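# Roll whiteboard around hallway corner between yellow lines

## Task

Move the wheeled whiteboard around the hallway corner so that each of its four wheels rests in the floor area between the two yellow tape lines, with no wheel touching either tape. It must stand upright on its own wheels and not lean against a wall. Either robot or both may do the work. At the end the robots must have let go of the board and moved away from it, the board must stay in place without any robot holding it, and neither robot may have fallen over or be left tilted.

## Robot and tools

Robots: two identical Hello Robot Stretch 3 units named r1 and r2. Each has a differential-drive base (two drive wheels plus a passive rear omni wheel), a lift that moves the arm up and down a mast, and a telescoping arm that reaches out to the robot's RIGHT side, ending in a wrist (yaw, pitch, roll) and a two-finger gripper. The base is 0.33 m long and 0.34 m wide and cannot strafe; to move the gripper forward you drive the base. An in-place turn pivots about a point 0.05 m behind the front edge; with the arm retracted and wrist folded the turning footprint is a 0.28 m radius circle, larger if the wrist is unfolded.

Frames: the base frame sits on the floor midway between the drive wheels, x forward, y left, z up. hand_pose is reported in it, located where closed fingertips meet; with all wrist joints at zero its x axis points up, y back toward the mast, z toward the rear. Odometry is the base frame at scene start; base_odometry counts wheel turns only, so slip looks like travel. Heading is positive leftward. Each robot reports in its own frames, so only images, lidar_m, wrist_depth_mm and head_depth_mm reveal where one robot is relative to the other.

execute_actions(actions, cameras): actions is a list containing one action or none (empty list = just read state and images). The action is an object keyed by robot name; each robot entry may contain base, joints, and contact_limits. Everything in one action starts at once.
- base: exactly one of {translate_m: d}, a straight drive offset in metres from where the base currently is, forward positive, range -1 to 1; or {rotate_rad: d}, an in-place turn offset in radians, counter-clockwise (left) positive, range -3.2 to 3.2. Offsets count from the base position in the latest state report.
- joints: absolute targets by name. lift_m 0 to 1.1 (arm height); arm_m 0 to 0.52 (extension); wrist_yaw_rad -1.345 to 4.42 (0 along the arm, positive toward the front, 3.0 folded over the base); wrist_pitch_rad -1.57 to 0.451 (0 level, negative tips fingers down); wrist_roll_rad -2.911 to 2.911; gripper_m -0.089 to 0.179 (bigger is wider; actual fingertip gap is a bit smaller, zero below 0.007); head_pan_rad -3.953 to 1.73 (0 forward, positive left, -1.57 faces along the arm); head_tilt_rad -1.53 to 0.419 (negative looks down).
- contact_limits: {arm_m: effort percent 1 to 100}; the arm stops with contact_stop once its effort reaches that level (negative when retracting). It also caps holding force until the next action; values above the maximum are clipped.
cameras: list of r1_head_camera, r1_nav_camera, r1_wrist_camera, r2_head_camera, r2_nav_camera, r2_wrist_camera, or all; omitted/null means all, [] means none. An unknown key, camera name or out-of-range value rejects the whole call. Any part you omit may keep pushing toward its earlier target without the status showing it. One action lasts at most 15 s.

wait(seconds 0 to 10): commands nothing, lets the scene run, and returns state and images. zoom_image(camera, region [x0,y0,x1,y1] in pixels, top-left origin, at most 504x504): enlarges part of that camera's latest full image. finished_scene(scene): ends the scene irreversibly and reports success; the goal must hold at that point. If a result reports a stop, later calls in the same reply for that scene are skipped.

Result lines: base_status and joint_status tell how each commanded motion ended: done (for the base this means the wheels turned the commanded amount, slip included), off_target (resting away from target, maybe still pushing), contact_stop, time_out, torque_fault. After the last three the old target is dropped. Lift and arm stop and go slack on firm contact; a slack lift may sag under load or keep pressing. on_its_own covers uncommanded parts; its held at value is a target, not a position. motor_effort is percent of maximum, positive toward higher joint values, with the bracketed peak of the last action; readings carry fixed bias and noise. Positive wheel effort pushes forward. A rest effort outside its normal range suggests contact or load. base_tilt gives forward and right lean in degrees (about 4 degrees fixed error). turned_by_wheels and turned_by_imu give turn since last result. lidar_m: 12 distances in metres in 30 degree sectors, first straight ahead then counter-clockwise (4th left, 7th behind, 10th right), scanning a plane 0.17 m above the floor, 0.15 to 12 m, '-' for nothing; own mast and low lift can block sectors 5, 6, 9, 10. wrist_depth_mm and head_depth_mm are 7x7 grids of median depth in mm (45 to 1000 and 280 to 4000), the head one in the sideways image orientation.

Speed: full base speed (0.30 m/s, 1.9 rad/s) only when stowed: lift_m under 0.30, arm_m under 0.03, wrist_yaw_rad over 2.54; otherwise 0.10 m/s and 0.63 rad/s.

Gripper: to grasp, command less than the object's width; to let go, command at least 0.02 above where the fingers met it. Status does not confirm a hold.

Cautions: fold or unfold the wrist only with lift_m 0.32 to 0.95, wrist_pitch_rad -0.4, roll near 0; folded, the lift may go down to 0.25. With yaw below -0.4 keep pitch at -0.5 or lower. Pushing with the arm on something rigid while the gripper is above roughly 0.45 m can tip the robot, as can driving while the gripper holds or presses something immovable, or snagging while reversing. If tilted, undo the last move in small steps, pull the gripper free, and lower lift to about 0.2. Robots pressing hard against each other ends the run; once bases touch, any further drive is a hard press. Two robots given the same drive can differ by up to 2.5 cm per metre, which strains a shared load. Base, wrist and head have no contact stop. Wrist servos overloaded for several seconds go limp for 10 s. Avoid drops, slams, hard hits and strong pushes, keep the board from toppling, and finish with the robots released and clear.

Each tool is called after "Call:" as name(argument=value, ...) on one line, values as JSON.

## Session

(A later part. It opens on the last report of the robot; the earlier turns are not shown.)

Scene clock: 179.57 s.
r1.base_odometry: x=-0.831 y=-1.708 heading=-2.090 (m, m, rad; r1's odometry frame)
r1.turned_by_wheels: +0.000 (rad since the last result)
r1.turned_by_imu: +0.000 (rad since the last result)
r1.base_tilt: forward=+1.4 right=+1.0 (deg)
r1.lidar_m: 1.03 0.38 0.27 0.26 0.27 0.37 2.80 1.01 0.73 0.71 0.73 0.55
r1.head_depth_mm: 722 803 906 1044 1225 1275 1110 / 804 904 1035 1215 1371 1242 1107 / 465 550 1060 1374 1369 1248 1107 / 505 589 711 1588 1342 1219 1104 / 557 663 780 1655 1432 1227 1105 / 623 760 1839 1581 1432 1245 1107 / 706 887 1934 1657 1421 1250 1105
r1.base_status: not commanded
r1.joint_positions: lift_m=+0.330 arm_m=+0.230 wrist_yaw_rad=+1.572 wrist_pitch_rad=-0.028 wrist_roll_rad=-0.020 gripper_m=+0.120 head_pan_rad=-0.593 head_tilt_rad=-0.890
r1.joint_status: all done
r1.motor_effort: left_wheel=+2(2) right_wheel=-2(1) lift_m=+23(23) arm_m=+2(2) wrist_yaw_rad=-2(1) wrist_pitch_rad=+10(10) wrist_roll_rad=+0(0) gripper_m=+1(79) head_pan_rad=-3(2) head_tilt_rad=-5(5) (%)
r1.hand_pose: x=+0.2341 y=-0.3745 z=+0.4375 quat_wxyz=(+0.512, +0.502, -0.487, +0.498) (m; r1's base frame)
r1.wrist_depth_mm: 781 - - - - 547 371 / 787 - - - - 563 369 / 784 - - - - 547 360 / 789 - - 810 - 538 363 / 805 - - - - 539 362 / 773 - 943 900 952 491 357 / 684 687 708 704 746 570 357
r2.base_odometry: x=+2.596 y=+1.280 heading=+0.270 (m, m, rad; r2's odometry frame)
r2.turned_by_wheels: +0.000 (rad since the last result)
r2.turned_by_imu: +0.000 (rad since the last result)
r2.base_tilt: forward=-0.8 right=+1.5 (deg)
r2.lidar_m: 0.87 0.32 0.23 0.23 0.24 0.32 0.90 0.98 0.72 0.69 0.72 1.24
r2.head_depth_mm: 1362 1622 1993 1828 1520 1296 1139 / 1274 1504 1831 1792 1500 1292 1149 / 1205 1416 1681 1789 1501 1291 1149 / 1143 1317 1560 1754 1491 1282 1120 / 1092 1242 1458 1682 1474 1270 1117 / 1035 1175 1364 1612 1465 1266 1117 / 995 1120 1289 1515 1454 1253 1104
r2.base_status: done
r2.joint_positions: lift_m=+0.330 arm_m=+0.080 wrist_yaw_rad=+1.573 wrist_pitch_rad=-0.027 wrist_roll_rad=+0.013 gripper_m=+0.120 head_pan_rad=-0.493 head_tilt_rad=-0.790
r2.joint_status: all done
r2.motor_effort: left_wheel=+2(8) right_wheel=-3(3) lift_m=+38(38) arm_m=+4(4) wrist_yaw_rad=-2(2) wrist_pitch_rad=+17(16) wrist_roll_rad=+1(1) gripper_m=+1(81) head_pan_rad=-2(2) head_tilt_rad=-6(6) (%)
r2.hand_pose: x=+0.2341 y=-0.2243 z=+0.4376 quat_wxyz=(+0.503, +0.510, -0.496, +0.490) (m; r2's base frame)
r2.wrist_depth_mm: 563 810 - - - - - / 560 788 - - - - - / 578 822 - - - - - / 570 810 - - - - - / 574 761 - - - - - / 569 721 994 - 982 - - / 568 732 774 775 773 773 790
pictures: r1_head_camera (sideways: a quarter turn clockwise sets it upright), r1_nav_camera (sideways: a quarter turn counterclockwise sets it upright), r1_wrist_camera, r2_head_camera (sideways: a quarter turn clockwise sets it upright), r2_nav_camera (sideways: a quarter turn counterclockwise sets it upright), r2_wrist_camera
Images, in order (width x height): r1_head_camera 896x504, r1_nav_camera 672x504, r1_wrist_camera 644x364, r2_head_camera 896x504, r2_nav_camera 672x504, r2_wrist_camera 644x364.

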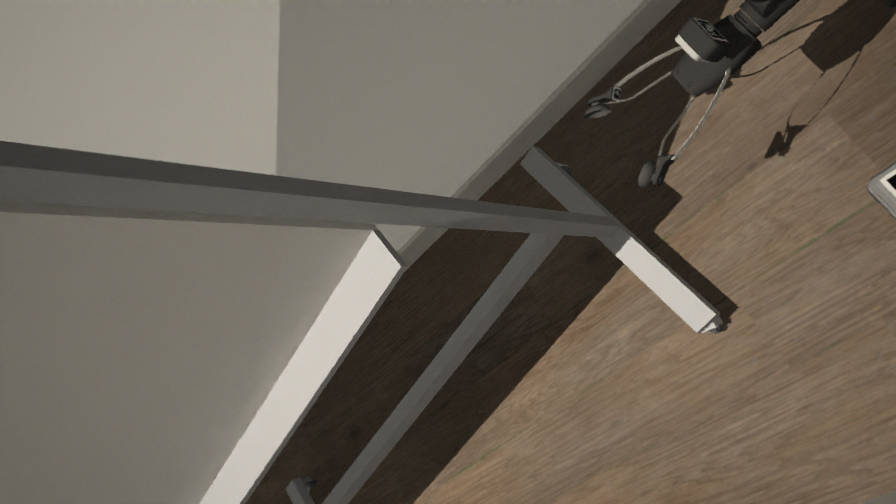

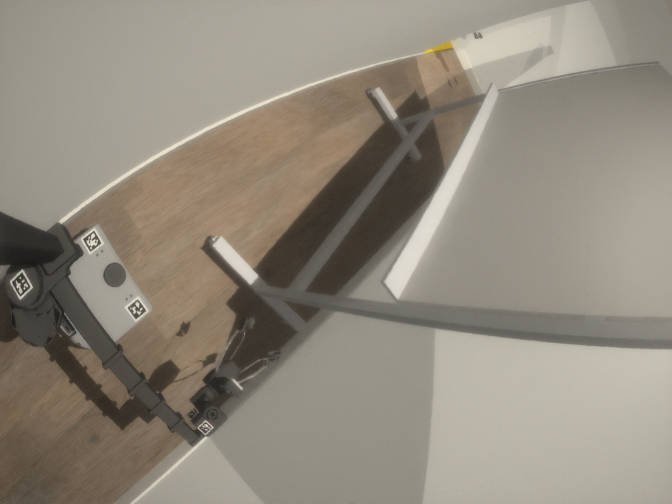

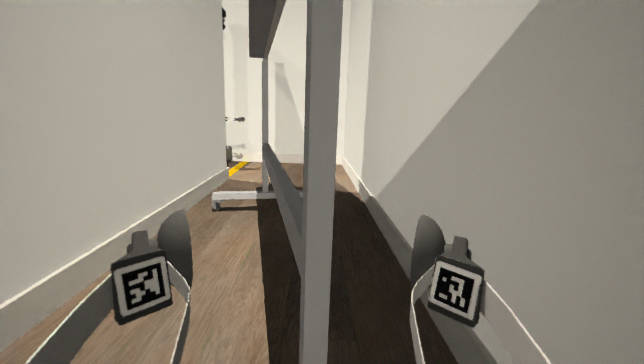

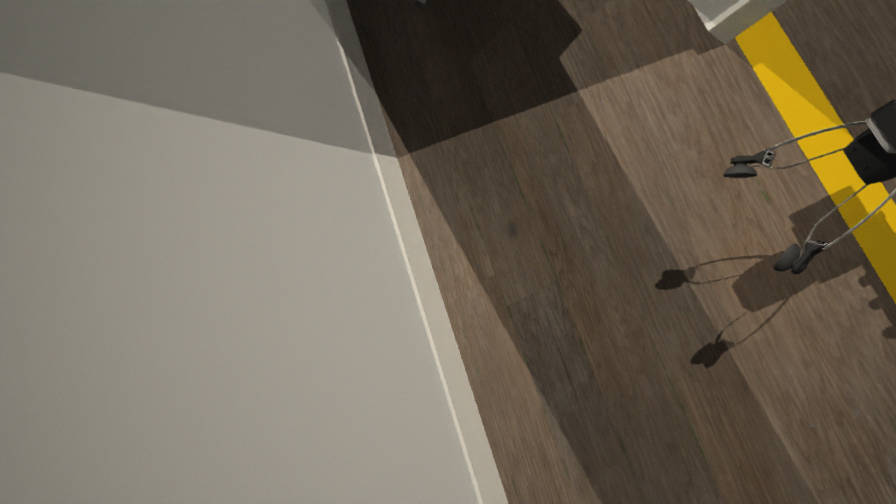

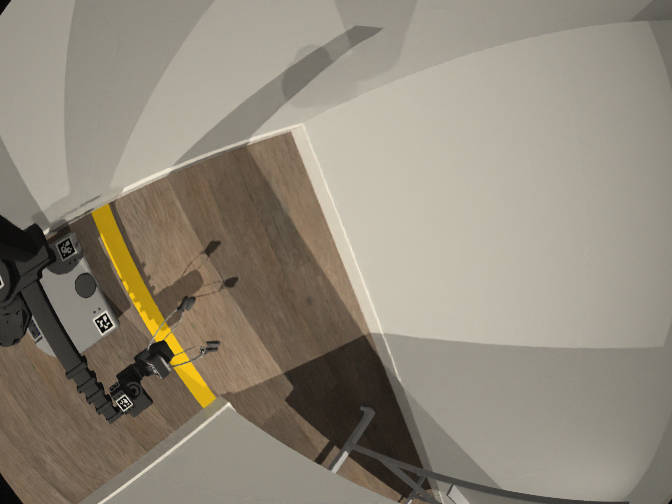

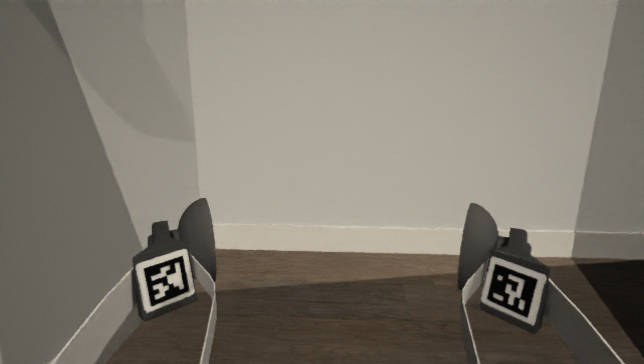

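Call:
execute_actions(actions=[{"r1": {"base": {"translate_m": 0.16}, "joints": {"lift_m": 0.29, "arm_m": 0.242, "head_pan_rad": -0.9, "head_tilt_rad": -1.0}}, "r2": {"joints": {"lift_m": 0.29, "head_pan_rad": -0.9, "head_tilt_rad": -0.6}}}], cameras=["r1_head_camera", "r1_wrist_camera", "r2_head_camera"])

Scene clock: 186.43 s.
r1.base_odometry: x=-0.910 y=-1.847 heading=-2.090 (m, m, rad; r1's odometry frame)
r1.turned_by_wheels: +0.000 (rad since the last result)
r1.turned_by_imu: +0.001 (rad since the last result)
r1.base_tilt: forward=+1.5 right=+1.0 (deg)
r1.lidar_m: 1.03 0.38 0.27 0.26 0.27 0.37 1.02 1.00 0.73 0.70 0.44 1.00
r1.head_depth_mm: 632 728 854 1045 1264 1223 1098 / 674 785 940 1165 1362 1217 1132 / 704 838 1036 1327 1354 1215 - / 391 466 582 1341 1295 1197 1133 / 412 498 628 1492 1327 1172 1094 / 436 533 670 1533 1360 1213 1094 / 463 572 701 1500 1349 1206 1090
r1.base_status: done
r1.joint_positions: lift_m=+0.290 arm_m=+0.242 wrist_yaw_rad=+1.571 wrist_pitch_rad=-0.027 wrist_roll_rad=-0.020 gripper_m=+0.120 head_pan_rad=-0.893 head_tilt_rad=-0.988
r1.joint_status: all done
r1.motor_effort: left_wheel=+2(10) right_wheel=-2(3) lift_m=+19(19) arm_m=+2(3) wrist_yaw_rad=-1(2) wrist_pitch_rad=+10(10) wrist_roll_rad=+0(0) gripper_m=+0(1) head_pan_rad=-2(19) head_tilt_rad=-6(17) (%)
r1.hand_pose: x=+0.2341 y=-0.3866 z=+0.3979 quat_wxyz=(+0.512, +0.502, -0.488, +0.498) (m; r1's base frame)
r1.wrist_depth_mm: 791 - - 157 - 535 358 / 799 - - 163 - 528 354 / 779 - - 168 - 524 357 / 805 - - 175 985 524 351 / 799 - - 182 - 512 351 / 770 - 831 189 868 475 349 / 644 654 660 197 676 531 348
r2.base_odometry: x=+2.596 y=+1.280 heading=+0.270 (m, m, rad; r2's odometry frame)
r2.turned_by_wheels: +0.000 (rad since the last result)
r2.turned_by_imu: -0.002 (rad since the last result)
r2.base_tilt: forward=-0.8 right=+1.6 (deg)
r2.lidar_m: 0.86 0.32 0.24 0.23 0.24 0.32 0.90 0.98 0.72 0.69 0.72 1.24
r2.head_depth_mm: 1451 1688 2591 766 840 945 1081 / 2072 2412 2665 2158 1696 1070 1164 / 1791 2066 2407 2218 1741 1419 1200 / 1565 1770 2023 2130 1729 1412 1207 / 1399 1548 1750 1964 1720 1407 1186 / 1270 1389 1543 1735 1687 1404 1177 / 1152 1257 1373 1530 1631 1395 1169
r2.base_status: not commanded
r2.joint_positions: lift_m=+0.290 arm_m=+0.080 wrist_yaw_rad=+1.573 wrist_pitch_rad=-0.026 wrist_roll_rad=+0.013 gripper_m=+0.120 head_pan_rad=-0.893 head_tilt_rad=-0.607
r2.joint_status: all done
r2.motor_effort: left_wheel=+2(2) right_wheel=-3(2) lift_m=+30(35) arm_m=+4(4) wrist_yaw_rad=-2(2) wrist_pitch_rad=+16(16) wrist_roll_rad=+1(0) gripper_m=+1(0) head_pan_rad=-5(30) head_tilt_rad=+5(28) (%)
r2.hand_pose: x=+0.2342 y=-0.2243 z=+0.3980 quat_wxyz=(+0.503, +0.510, -0.496, +0.491) (m; r2's base frame)
r2.wrist_depth_mm: 561 808 - - - - - / 566 813 - - - - - / 573 824 - - - - - / 568 818 - - - - - / 564 768 - - - - - / 570 737 901 916 900 - 969 / 546 697 704 702 712 691 735
pictures: r1_head_camera (sideways: a quarter turn clockwise sets it upright), r1_wrist_camera, r2_head_camera (sideways: a quarter turn clockwise sets it upright)
Images, in order (width x height): r1_head_camera 896x504, r1_wrist_camera 644x364, r2_head_camera 896x504.

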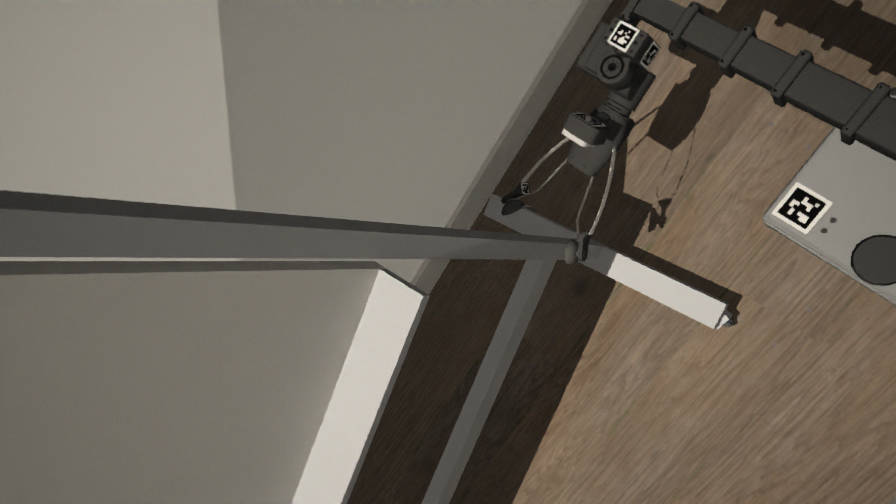

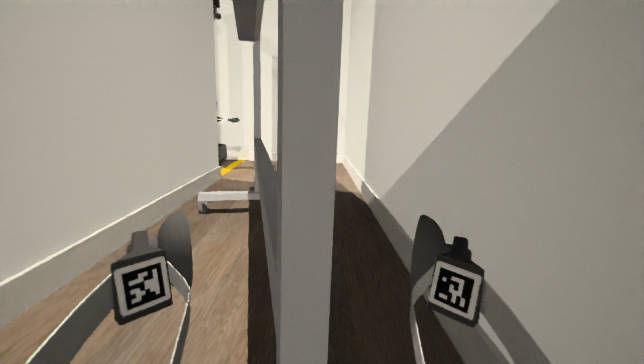

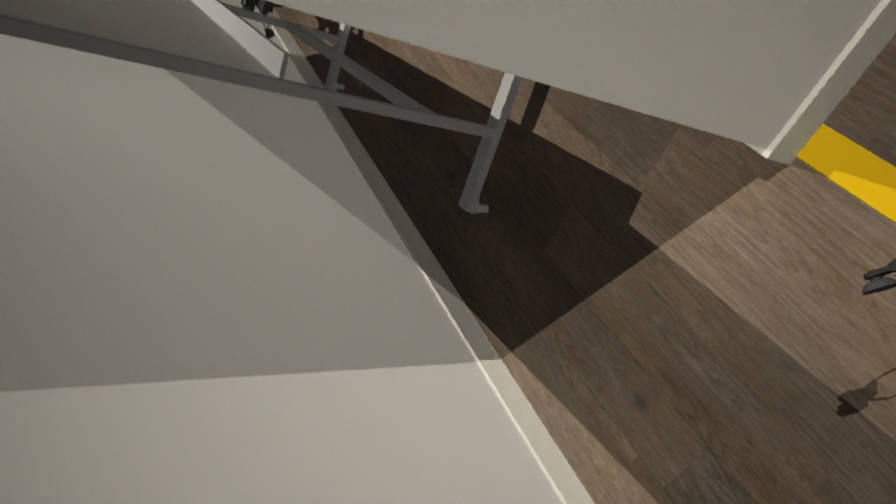

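Call:
execute_actions(actions=[{"r1": {"base": {"translate_m": 0.03}, "joints": {"gripper_m": 0.055}}}], cameras=["r1_head_camera", "r1_wrist_camera"])

Scene clock: 194.67 s.
r1.base_odometry: x=-0.925 y=-1.873 heading=-2.089 (m, m, rad; r1's odometry frame)
r1.turned_by_wheels: +0.000 (rad since the last result)
r1.turned_by_imu: +0.000 (rad since the last result)
r1.base_tilt: forward=+1.4 right=+1.0 (deg)
r1.lidar_m: 1.03 0.37 0.27 0.26 0.27 0.37 1.03 1.00 0.73 0.70 0.43 1.00
r1.head_depth_mm: 634 728 857 1041 1265 1218 1101 / 676 783 936 1170 1367 1222 1132 / 368 462 960 1311 1339 1218 - / 389 467 570 823 1262 1199 1128 / 407 490 619 1485 1324 1213 1098 / 430 524 667 1509 1361 1211 1094 / 455 564 697 1477 1351 1208 1096
r1.base_status: done
r1.joint_positions: lift_m=+0.290 arm_m=+0.242 wrist_yaw_rad=+1.571 wrist_pitch_rad=-0.027 wrist_roll_rad=-0.020 gripper_m=+0.055 head_pan_rad=-0.893 head_tilt_rad=-0.988
r1.joint_status: all done
r1.motor_effort: left_wheel=+2(9) right_wheel=-2(3) lift_m=+18(18) arm_m=+2(2) wrist_yaw_rad=-2(2) wrist_pitch_rad=+9(10) wrist_roll_rad=+0(0) gripper_m=+0(81) head_pan_rad=-3(2) head_tilt_rad=-6(6) (%)
r1.hand_pose: x=+0.2341 y=-0.3866 z=+0.3979 quat_wxyz=(+0.512, +0.502, -0.488, +0.498) (m; r1's base frame)
r1.wrist_depth_mm: 782 - - 129 - 539 360 / 776 - - 134 - 529 354 / 793 - - 138 988 519 353 / 808 - - 143 967 528 353 / 802 - - 149 858 521 346 / 775 855 226 154 724 512 345 / 633 658 645 161 667 511 346
r2.base_odometry: x=+2.596 y=+1.280 heading=+0.270 (m, m, rad; r2's odometry frame)
r2.turned_by_wheels: +0.000 (rad since the last result)
r2.turned_by_imu: -0.001 (rad since the last result)
r2.base_tilt: forward=-0.7 right=+1.6 (deg)
r2.lidar_m: 0.87 0.32 0.23 0.23 0.24 0.32 0.91 0.98 0.72 0.69 0.72 1.24
r2.head_depth_mm: 1460 1707 2644 767 841 943 1079 / 2058 2393 2695 2196 1704 1068 1167 / 1780 2045 2376 2280 1737 1424 1199 / 1568 1783 2017 2124 1723 1413 1200 / 1401 1554 1754 1966 1694 1394 1187 / 1267 1393 1542 1730 1673 1390 1180 / 1154 1252 1378 1535 1626 1390 1182
r2.base_status: not commanded
r2.joint_positions: lift_m=+0.290 arm_m=+0.080 wrist_yaw_rad=+1.573 wrist_pitch_rad=-0.026 wrist_roll_rad=+0.013 gripper_m=+0.120 head_pan_rad=-0.893 head_tilt_rad=-0.607
r2.joint_status: not commanded
r2.motor_effort: left_wheel=+2(2) right_wheel=-2(2) lift_m=+31(31) arm_m=+4(4) wrist_yaw_rad=-2(2) wrist_pitch_rad=+16(16) wrist_roll_rad=+1(0) gripper_m=+0(0) head_pan_rad=-3(3) head_tilt_rad=+4(5) (%)
r2.hand_pose: x=+0.2342 y=-0.2243 z=+0.3980 quat_wxyz=(+0.503, +0.510, -0.496, +0.491) (m; r2's base frame)
r2.wrist_depth_mm: 569 807 - - - - - / 559 815 - - - - - / 560 814 - - - - - / 567 802 - - - - - / 570 764 - - - - - / 578 728 909 895 908 - 939 / 549 705 717 713 700 698 721
pictures: r1_head_camera (sideways: a quarter turn clockwise sets it upright), r1_wrist_camera
Images, in order (width x height): r1_head_camera 896x504, r1_wrist_camera 644x364.

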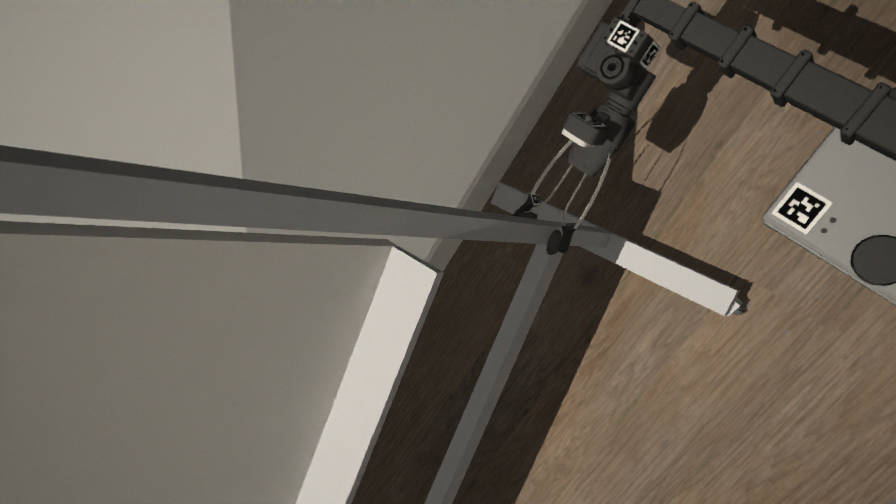

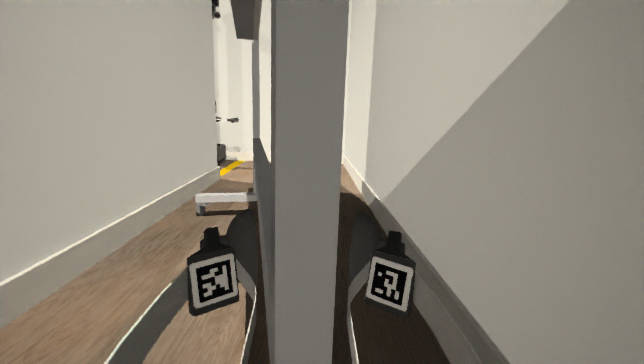

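Call:
execute_actions(actions=[{"r1": {"joints": {"gripper_m": 0.005, "head_pan_rad": -0.3, "head_tilt_rad": -0.8}}}], cameras=["r1_wrist_camera"])

Call:
execute_actions(actions=[{"r1": {"base": {"translate_m": 0.3}, "joints": {"arm_m": 0.05}}}], cameras=["r1_head_camera", "r1_wrist_camera", "r2_head_camera", "r1_nav_camera"])

Scene clock: 211.33 s.
r1.base_odometry: x=-0.925 y=-1.873 heading=-2.089 (m, m, rad; r1's odometry frame)
r1.turned_by_wheels: +0.000 (rad since the last result)
r1.turned_by_imu: +0.000 (rad since the last result)
r1.base_tilt: forward=+1.5 right=+1.0 (deg)
r1.lidar_m: 1.03 0.37 0.27 0.26 0.27 0.37 1.03 1.00 0.73 0.70 0.43 1.00
r1.head_depth_mm: 435 475 526 589 622 1144 1112 / 488 541 607 678 1425 1207 1087 / 559 629 719 771 1430 1286 1086 / 651 752 849 1767 1460 1284 1134 / 787 937 1907 1768 1495 1280 1130 / 989 1151 2169 1782 1495 1290 1124 / 2567 2838 2250 1762 1497 1262 1085
r1.base_status: not commanded
r1.joint_positions: lift_m=+0.290 arm_m=+0.242 wrist_yaw_rad=+1.568 wrist_pitch_rad=-0.027 wrist_roll_rad=-0.020 gripper_m=+0.006 head_pan_rad=-0.307 head_tilt_rad=-0.804
r1.joint_status: all done
r1.motor_effort: left_wheel=+8(7) right_wheel=-16(16) lift_m=+19(19) arm_m=+2(2) wrist_yaw_rad=+2(2) wrist_pitch_rad=+10(10) wrist_roll_rad=+0(0) gripper_m=-15(85) head_pan_rad=+2(25) head_tilt_rad=+2(20) (%)
r1.hand_pose: x=+0.2341 y=-0.3875 z=+0.3979 quat_wxyz=(+0.513, +0.501, -0.489, +0.497) (m; r1's base frame)
r1.wrist_depth_mm: 785 - - 129 - 520 358 / 787 - - 134 - 523 355 / 785 - - 139 963 514 353 / 799 - - 143 975 516 352 / 784 - - 147 873 512 347 / 782 856 - 153 758 512 349 / 629 646 658 160 659 511 347
r2.base_odometry: x=+2.596 y=+1.280 heading=+0.270 (m, m, rad; r2's odometry frame)
r2.turned_by_wheels: +0.000 (rad since the last result)
r2.turned_by_imu: -0.001 (rad since the last result)
r2.base_tilt: forward=-0.8 right=+1.6 (deg)
r2.lidar_m: 0.86 0.32 0.24 0.23 0.24 0.32 0.91 0.98 0.72 0.69 0.72 1.24
r2.head_depth_mm: 1455 1684 2595 766 838 942 1077 / 2041 2389 2708 2187 1709 1072 1161 / 1800 2026 2384 2224 1743 1419 1209 / 1572 1753 2029 2133 1723 1397 1203 / 1411 1562 1758 1952 1708 1408 1190 / 1266 1390 1544 1740 1695 1391 1187 / 1152 1249 1376 1524 1625 1381 1177
r2.base_status: not commanded
r2.joint_positions: lift_m=+0.290 arm_m=+0.080 wrist_yaw_rad=+1.573 wrist_pitch_rad=-0.026 wrist_roll_rad=+0.013 gripper_m=+0.120 head_pan_rad=-0.893 head_tilt_rad=-0.607
r2.joint_status: not commanded
r2.motor_effort: left_wheel=+2(2) right_wheel=-3(2) lift_m=+30(31) arm_m=+4(4) wrist_yaw_rad=-2(2) wrist_pitch_rad=+16(16) wrist_roll_rad=+1(1) gripper_m=+0(0) head_pan_rad=-2(4) head_tilt_rad=+5(5) (%)
r2.hand_pose: x=+0.2342 y=-0.2243 z=+0.3980 quat_wxyz=(+0.503, +0.510, -0.496, +0.491) (m; r2's base frame)
r2.wrist_depth_mm: 567 806 - - - - - / 561 811 - - - - - / 566 819 - - - - - / 567 810 - - - - - / 553 764 - - - - - / 578 746 900 922 920 - 938 / 543 695 714 724 697 698 708
pictures: r1_wrist_camera
Images, in order (width x height): r1_wrist_camera 644x364.

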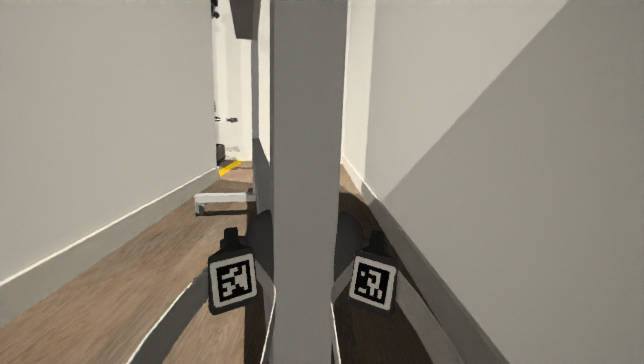

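Scene clock: 215.37 s.
r1.base_odometry: x=-1.074 y=-2.134 heading=-2.089 (m, m, rad; r1's odometry frame)
r1.turned_by_wheels: +0.000 (rad since the last result)
r1.turned_by_imu: +0.001 (rad since the last result)
r1.base_tilt: forward=+1.4 right=+1.0 (deg)
r1.lidar_m: 1.02 0.37 0.27 0.26 0.27 0.37 1.04 1.00 0.73 0.70 0.73 0.27
r1.head_depth_mm: - - - 309 1300 1291 1127 / - 297 318 354 414 1235 1095 / 313 349 396 459 545 718 1048 / 388 445 525 642 621 1239 1124 / 508 615 778 771 1465 1288 1127 / 741 991 1507 1798 1497 1290 1134 / 2336 2624 2254 1806 1490 1262 1086
r1.base_status: done
r1.joint_positions: lift_m=+0.290 arm_m=+0.050 wrist_yaw_rad=+1.576 wrist_pitch_rad=-0.028 wrist_roll_rad=-0.020 gripper_m=+0.005 head_pan_rad=-0.307 head_tilt_rad=-0.803
r1.joint_status: all done
r1.motor_effort: left_wheel=+1(14) right_wheel=+9(36) lift_m=+18(19) arm_m=-2(1) wrist_yaw_rad=-6(42) wrist_pitch_rad=+10(10) wrist_roll_rad=+0(1) gripper_m=-12(17) head_pan_rad=+2(2) head_tilt_rad=+2(2) (%)
r1.hand_pose: x=+0.2341 y=-0.1939 z=+0.3976 quat_wxyz=(+0.511, +0.503, -0.486, +0.499) (m; r1's base frame)
r1.wrist_depth_mm: 549 810 - 118 - 844 578 / 547 812 - 123 - 865 576 / 546 823 - 127 - 854 570 / 553 852 - 132 - 829 576 / 570 845 - 137 - 841 567 / 563 779 - 141 923 780 554 / 550 639 649 149 688 681 571
r2.base_odometry: x=+2.596 y=+1.280 heading=+0.270 (m, m, rad; r2's odometry frame)
r2.turned_by_wheels: +0.000 (rad since the last result)
r2.turned_by_imu: -0.001 (rad since the last result)
r2.base_tilt: forward=-0.8 right=+1.6 (deg)
r2.lidar_m: 0.87 0.32 0.24 0.23 0.24 0.32 0.91 0.98 0.72 0.69 0.72 1.24
r2.head_depth_mm: 1238 1526 2541 768 839 943 1071 / 1090 1213 1511 2161 1640 1079 1165 / 1791 2040 2311 2049 1685 1421 1203 / 1568 1772 2007 2139 1724 1400 1194 / 1405 1545 1749 1966 1703 1402 1190 / 1260 1392 1560 1744 1674 1397 1179 / 1151 1255 1375 1537 1618 1375 1180
r2.base_status: not commanded
r2.joint_positions: lift_m=+0.290 arm_m=+0.080 wrist_yaw_rad=+1.573 wrist_pitch_rad=-0.026 wrist_roll_rad=+0.013 gripper_m=+0.120 head_pan_rad=-0.893 head_tilt_rad=-0.607
r2.joint_status: not commanded
r2.motor_effort: left_wheel=+2(2) right_wheel=-2(2) lift_m=+31(31) arm_m=+4(4) wrist_yaw_rad=-2(2) wrist_pitch_rad=+15(16) wrist_roll_rad=+1(0) gripper_m=+0(0) head_pan_rad=-2(3) head_tilt_rad=+4(5) (%)
r2.hand_pose: x=+0.2342 y=-0.2243 z=+0.3980 quat_wxyz=(+0.503, +0.510, -0.496, +0.491) (m; r2's base frame)
r2.wrist_depth_mm: 561 793 - - - - - / 568 807 - - - - - / 560 811 - - - - - / 564 824 - - - - - / 576 762 - - - - - / 564 722 884 922 904 - 932 / 543 701 716 715 707 690 726
pictures: r1_head_camera (sideways: a quarter turn clockwise sets it upright), r1_nav_camera (sideways: a quarter turn counterclockwise sets it upright), r1_wrist_camera, r2_head_camera (sideways: a quarter turn clockwise sets it upright)
Images, in order (width x height): r1_head_camera 896x504, r1_nav_camera 672x504, r1_wrist_camera 644x364, r2_head_camera 896x504.

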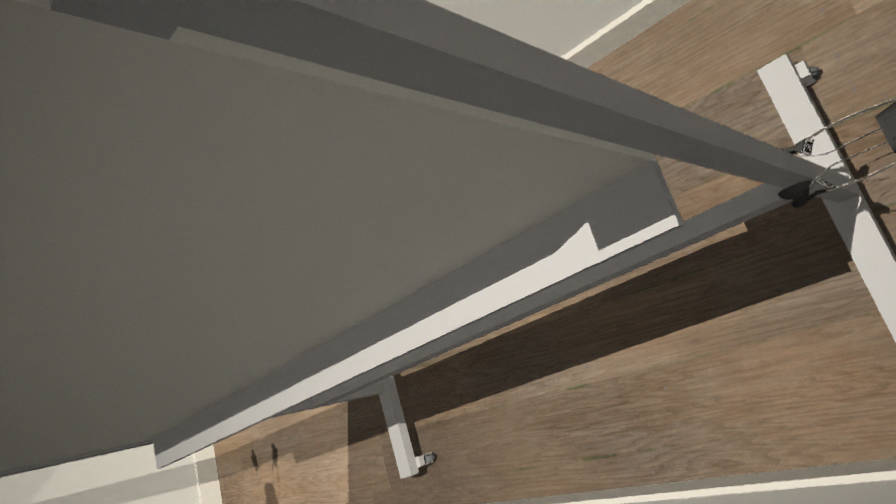

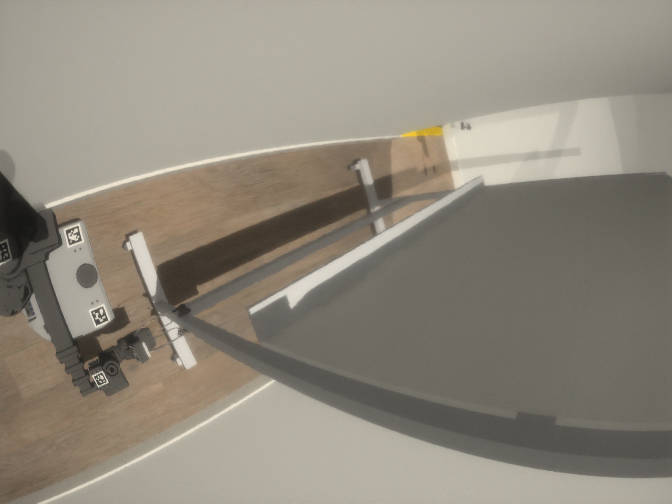

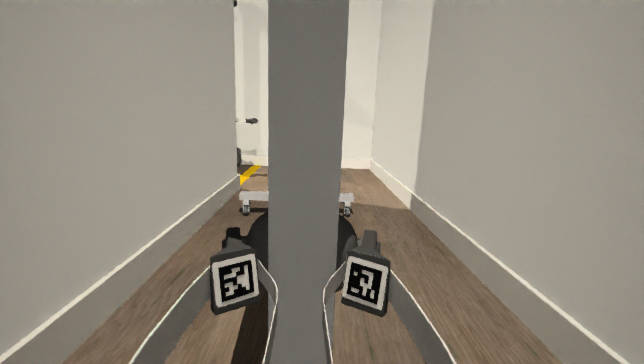

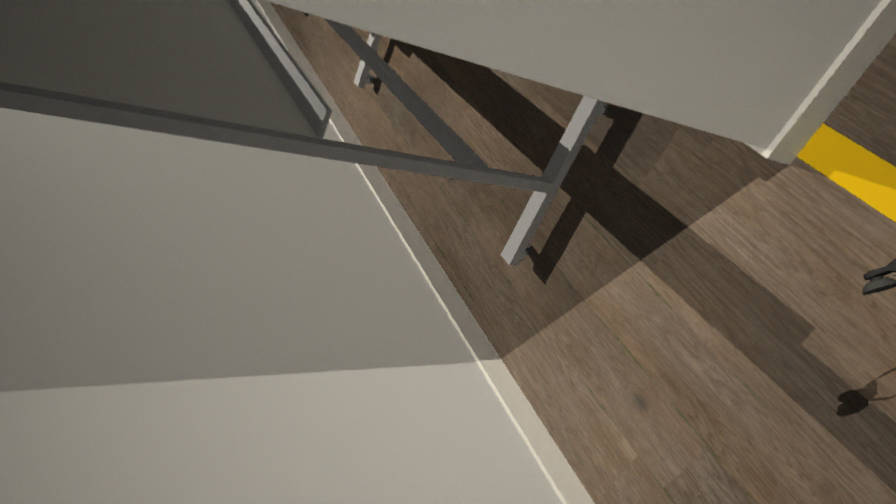

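Call:
execute_actions(actions=[{"r1": {"base": {"translate_m": 0.45}, "joints": {"arm_m": 0.12, "gripper_m": -0.02, "head_pan_rad": -0.1, "head_tilt_rad": -0.7}}, "r2": {"joints": {"head_pan_rad": -0.8, "head_tilt_rad": -0.85}}}], cameras=["r1_head_camera", "r1_wrist_camera", "r2_head_camera", "r2_nav_camera"])

Scene clock: 230.20 s.
r1.base_odometry: x=-1.297 y=-2.524 heading=-2.090 (m, m, rad; r1's odometry frame)
r1.turned_by_wheels: +0.000 (rad since the last result)
r1.turned_by_imu: +0.003 (rad since the last result)
r1.base_tilt: forward=+1.4 right=+1.0 (deg)
r1.lidar_m: 1.01 0.37 0.27 0.26 0.27 0.37 1.05 1.00 0.73 0.71 0.32 1.00
r1.head_depth_mm: 404 429 455 487 525 538 707 / 488 524 566 612 633 912 1097 / 617 676 747 781 1208 1297 1156 / 836 953 1023 1824 1563 1347 1164 / 1952 2206 2515 1870 1617 1352 1157 / 2030 2294 2516 1888 1559 1315 1154 / 1996 2144 1273 1156 1060 983 919
r1.base_status: done
r1.joint_positions: lift_m=+0.290 arm_m=+0.120 wrist_yaw_rad=+1.576 wrist_pitch_rad=-0.028 wrist_roll_rad=-0.020 gripper_m=-0.013 head_pan_rad=-0.107 head_tilt_rad=-0.705
r1.joint_status: gripper_m off_target (ended at -0.013, target -0.020); the others done
r1.on_its_own: gripper_m is held at -0.014, not at your -0.020, by its stall guard, which is not easing now
r1.motor_effort: left_wheel=-2(8) right_wheel=+12(23) lift_m=+19(19) arm_m=+2(5) wrist_yaw_rad=-6(35) wrist_pitch_rad=+10(10) wrist_roll_rad=+0(0) gripper_m=-19(96) head_pan_rad=+2(14) head_tilt_rad=+3(13) (%)
r1.hand_pose: x=+0.2341 y=-0.2634 z=+0.3975 quat_wxyz=(+0.511, +0.504, -0.486, +0.499) (m; r1's base frame)
r1.wrist_depth_mm: 627 892 - 115 - 758 493 / 619 927 - 119 - 748 495 / 630 916 - 124 - 724 493 / 637 933 - 129 - 725 492 / 635 940 - 132 - 711 490 / 640 816 - 137 928 714 490 / 610 630 673 143 676 645 482
r2.base_odometry: x=+2.596 y=+1.280 heading=+0.270 (m, m, rad; r2's odometry frame)
r2.turned_by_wheels: +0.000 (rad since the last result)
r2.turned_by_imu: -0.002 (rad since the last result)
r2.base_tilt: forward=-0.7 right=+1.6 (deg)
r2.lidar_m: 0.86 0.32 0.23 0.23 0.24 0.32 0.91 0.98 0.72 0.70 0.72 1.24
r2.head_depth_mm: 1146 2501 2095 935 1048 1209 1129 / 931 1117 2052 1711 1319 1267 1167 / 788 949 2081 1670 1416 1261 1128 / 1490 1693 1878 1570 1421 1250 1099 / 1353 1547 1854 1675 1429 1248 1102 / 1230 1402 1634 1662 1425 1232 1093 / 1138 1272 1464 1616 1431 1227 1091
r2.base_status: not commanded
r2.joint_positions: lift_m=+0.290 arm_m=+0.080 wrist_yaw_rad=+1.573 wrist_pitch_rad=-0.026 wrist_roll_rad=+0.013 gripper_m=+0.120 head_pan_rad=-0.807 head_tilt_rad=-0.839
r2.joint_status: all done
r2.motor_effort: left_wheel=+2(2) right_wheel=-3(1) lift_m=+31(30) arm_m=+4(4) wrist_yaw_rad=-2(2) wrist_pitch_rad=+16(16) wrist_roll_rad=+0(0) gripper_m=+0(0) head_pan_rad=+4(13) head_tilt_rad=-7(31) (%)
r2.hand_pose: x=+0.2342 y=-0.2243 z=+0.3980 quat_wxyz=(+0.503, +0.510, -0.496, +0.491) (m; r2's base frame)
r2.wrist_depth_mm: 569 823 - - - - - / 573 802 - - - - - / 561 825 - - - - - / 568 822 - - - - - / 566 782 - - - - - / 576 720 937 902 938 - 854 / 542 703 713 714 704 692 551
pictures: r1_head_camera (sideways: a quarter turn clockwise sets it upright), r1_wrist_camera, r2_head_camera (sideways: a quarter turn clockwise sets it upright), r2_nav_camera (sideways: a quarter turn counterclockwise sets it upright)
Images, in order (width x height): r1_head_camera 896x504, r1_wrist_camera 644x364, r2_head_camera 896x504, r2_nav_camera 672x504.

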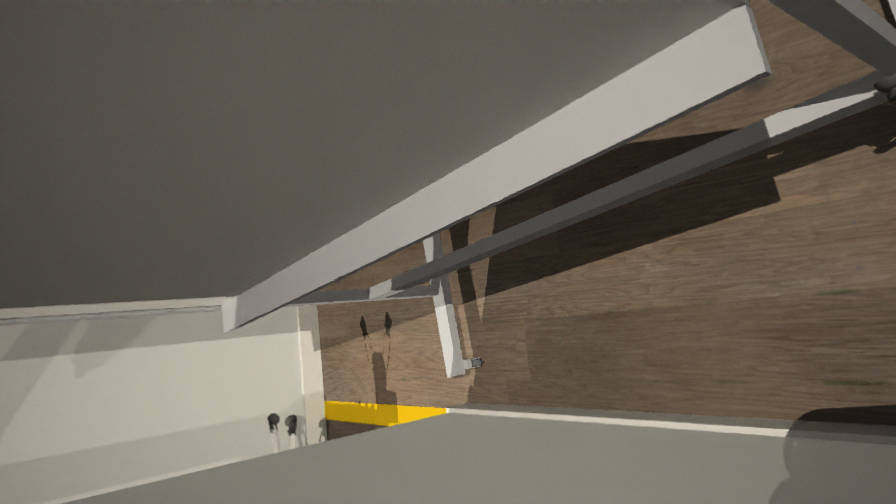

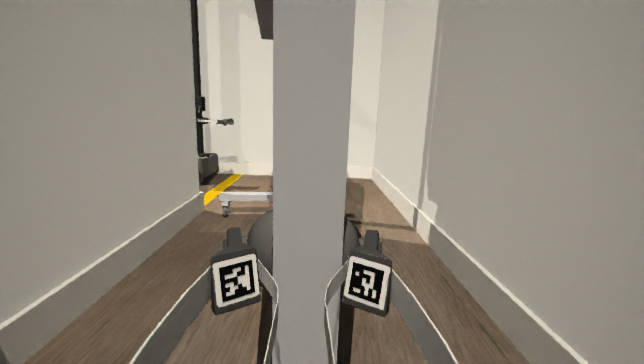

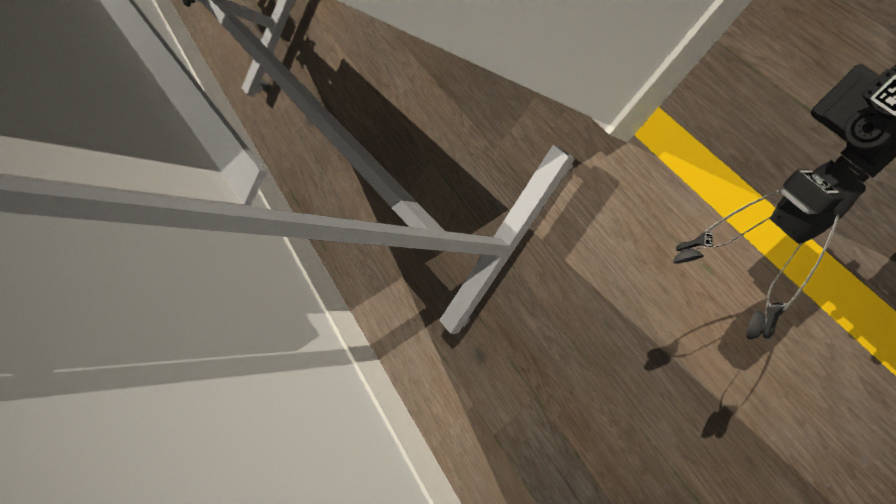

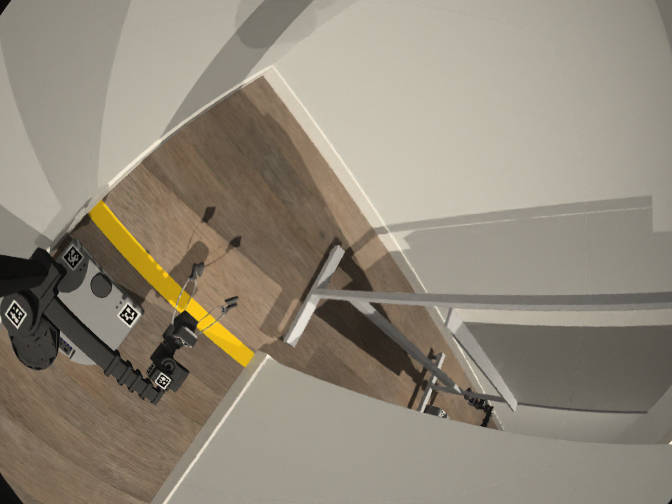

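Call:
execute_actions(actions=[{"r1": {"base": {"translate_m": 0.48}, "joints": {"arm_m": 0.25, "head_pan_rad": -0.5, "head_tilt_rad": -0.9}}, "r2": {"joints": {"head_pan_rad": -0.5, "head_tilt_rad": -1.0}}}])

Scene clock: 248.00 s.
r1.base_odometry: x=-1.535 y=-2.941 heading=-2.090 (m, m, rad; r1's odometry frame)
r1.turned_by_wheels: +0.000 (rad since the last result)
r1.turned_by_imu: +0.002 (rad since the last result)
r1.base_tilt: forward=+1.4 right=+1.0 (deg)
r1.lidar_m: 0.99 0.37 0.27 0.26 0.27 0.37 1.05 1.00 0.73 0.71 0.42 1.01
r1.head_depth_mm: 367 412 470 554 1236 1277 1113 / 400 453 524 624 1370 1205 1110 / 436 502 592 671 1426 1249 1107 / 483 564 682 1565 1375 1242 1093 / 540 645 773 1652 1429 1246 1114 / 613 753 877 1589 1421 1246 1105 / 710 902 1826 1655 1432 1244 1104
r1.base_status: done
r1.joint_positions: lift_m=+0.290 arm_m=+0.250 wrist_yaw_rad=+1.632 wrist_pitch_rad=-0.028 wrist_roll_rad=-0.020 gripper_m=-0.011 head_pan_rad=-0.493 head_tilt_rad=-0.889
r1.joint_status: all done
r1.on_its_own: wrist_yaw_rad is held at +1.626, not at your +1.570, by its stall guard, which is not easing now; gripper_m is held at -0.011, not at your -0.020, by its stall guard, which is not easing now
r1.motor_effort: left_wheel=-8(11) right_wheel=+17(35) lift_m=+19(19) arm_m=+1(4) wrist_yaw_rad=-6(47) wrist_pitch_rad=+10(11) wrist_roll_rad=+1(1) gripper_m=-19(24) head_pan_rad=-3(24) head_tilt_rad=-6(22) (%)
r1.hand_pose: x=+0.2336 y=-0.3793 z=+0.3975 quat_wxyz=(+0.497, +0.517, -0.472, +0.513) (m; r1's base frame)
r1.wrist_depth_mm: 725 - - 115 - 607 390 / 732 - - 118 - 587 386 / 738 - - 123 - 595 381 / 730 - - 128 - 584 381 / 744 - - 132 - 573 377 / 736 864 - 136 866 555 375 / 646 648 655 143 672 552 374
r2.base_odometry: x=+2.596 y=+1.280 heading=+0.270 (m, m, rad; r2's odometry frame)
r2.turned_by_wheels: +0.000 (rad since the last result)
r2.turned_by_imu: -0.002 (rad since the last result)
r2.base_tilt: forward=-0.8 right=+1.6 (deg)
r2.lidar_m: 0.86 0.32 0.23 0.23 0.24 0.32 0.90 0.98 0.72 0.70 0.72 0.58
r2.head_depth_mm: 785 1848 1749 1555 1322 1229 1112 / 690 826 1732 1528 1353 1220 1077 / 612 757 1727 1488 1353 1232 1109 / 549 668 1658 1462 1294 1200 1125 / 546 666 1571 1355 1304 1186 1101 / 1118 1321 1584 1490 1314 1182 1076 / 1068 1242 1489 1490 1318 1186 994
r2.base_status: not commanded
r2.joint_positions: lift_m=+0.290 arm_m=+0.080 wrist_yaw_rad=+1.573 wrist_pitch_rad=-0.026 wrist_roll_rad=+0.013 gripper_m=+0.120 head_pan_rad=-0.507 head_tilt_rad=-0.987
r2.joint_status: all done
r2.motor_effort: left_wheel=+2(2) right_wheel=-2(1) lift_m=+31(30) arm_m=+4(4) wrist_yaw_rad=-2(2) wrist_pitch_rad=+16(16) wrist_roll_rad=+0(1) gripper_m=+0(0) head_pan_rad=+4(25) head_tilt_rad=-8(26) (%)
r2.hand_pose: x=+0.2342 y=-0.2243 z=+0.3980 quat_wxyz=(+0.503, +0.510, -0.496, +0.491) (m; r2's base frame)
r2.wrist_depth_mm: 571 802 - - - - - / 561 811 - - - - - / 563 812 - - - - - / 573 819 - - 509 529 573 / 564 760 - - - - - / 580 735 898 825 952 - 932 / 544 700 722 646 696 689 728
pictures: r1_head_camera (sideways: a quarter turn clockwise sets it upright), r1_nav_camera (sideways: a quarter turn counterclockwise sets it upright), r1_wrist_camera, r2_head_camera (sideways: a quarter turn clockwise sets it upright), r2_nav_camera (sideways: a quarter turn counterclockwise sets it upright), r2_wrist_camera
Images, in order (width x height): r1_head_camera 896x504, r1_nav_camera 672x504, r1_wrist_camera 644x364, r2_head_camera 896x504, r2_nav_camera 672x504, r2_wrist_camera 644x364.

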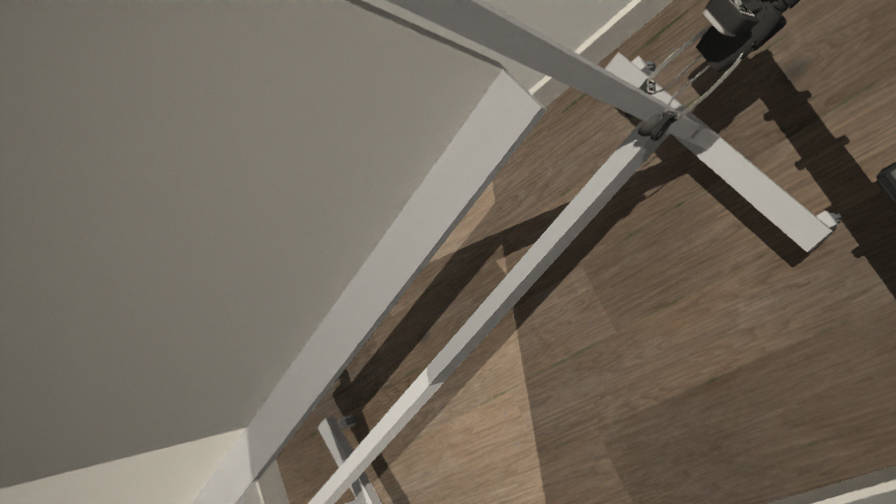

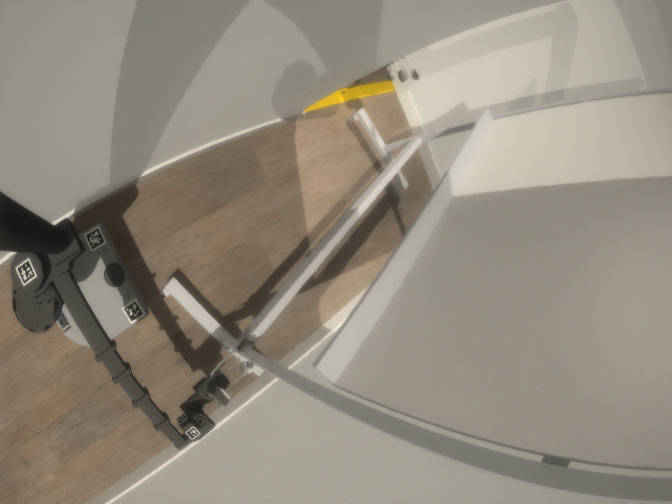

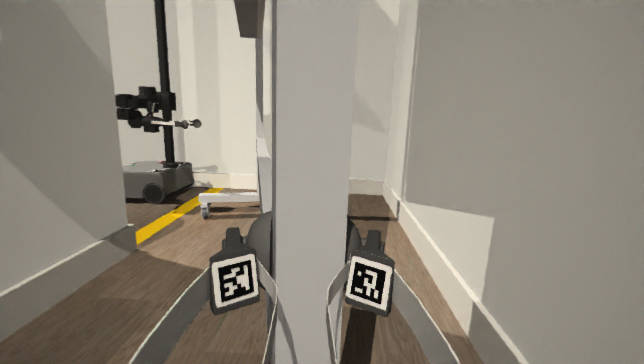

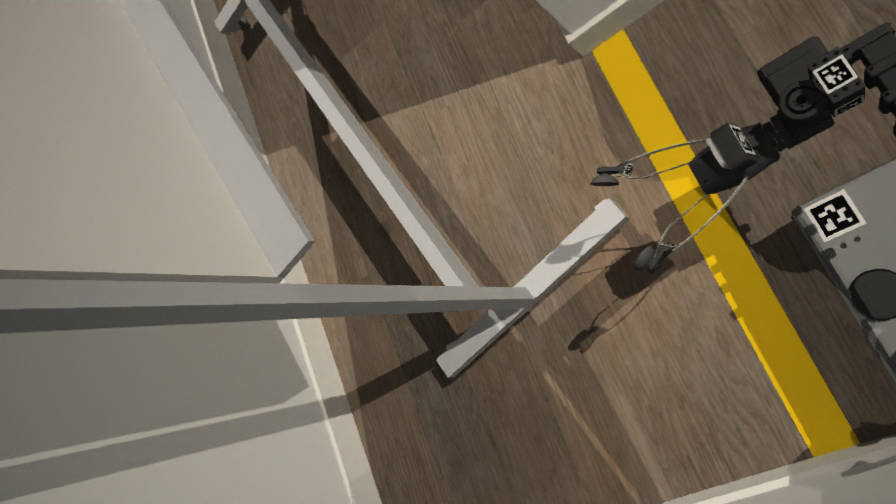

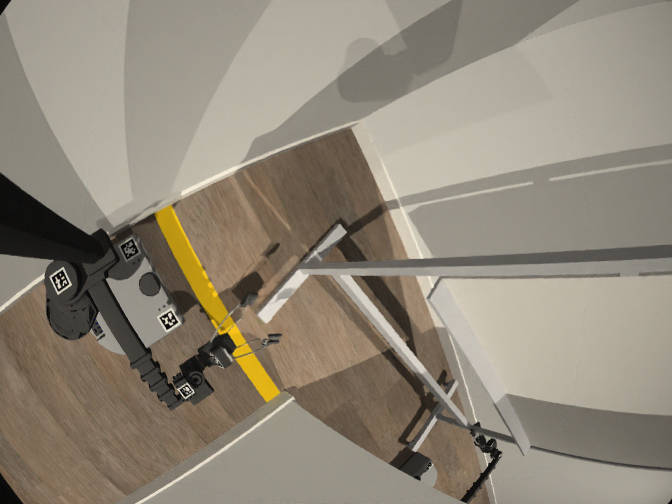

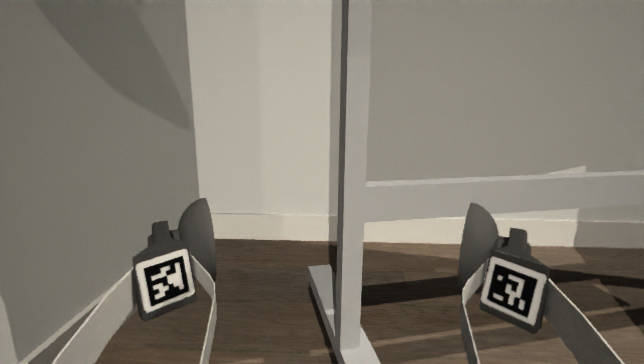

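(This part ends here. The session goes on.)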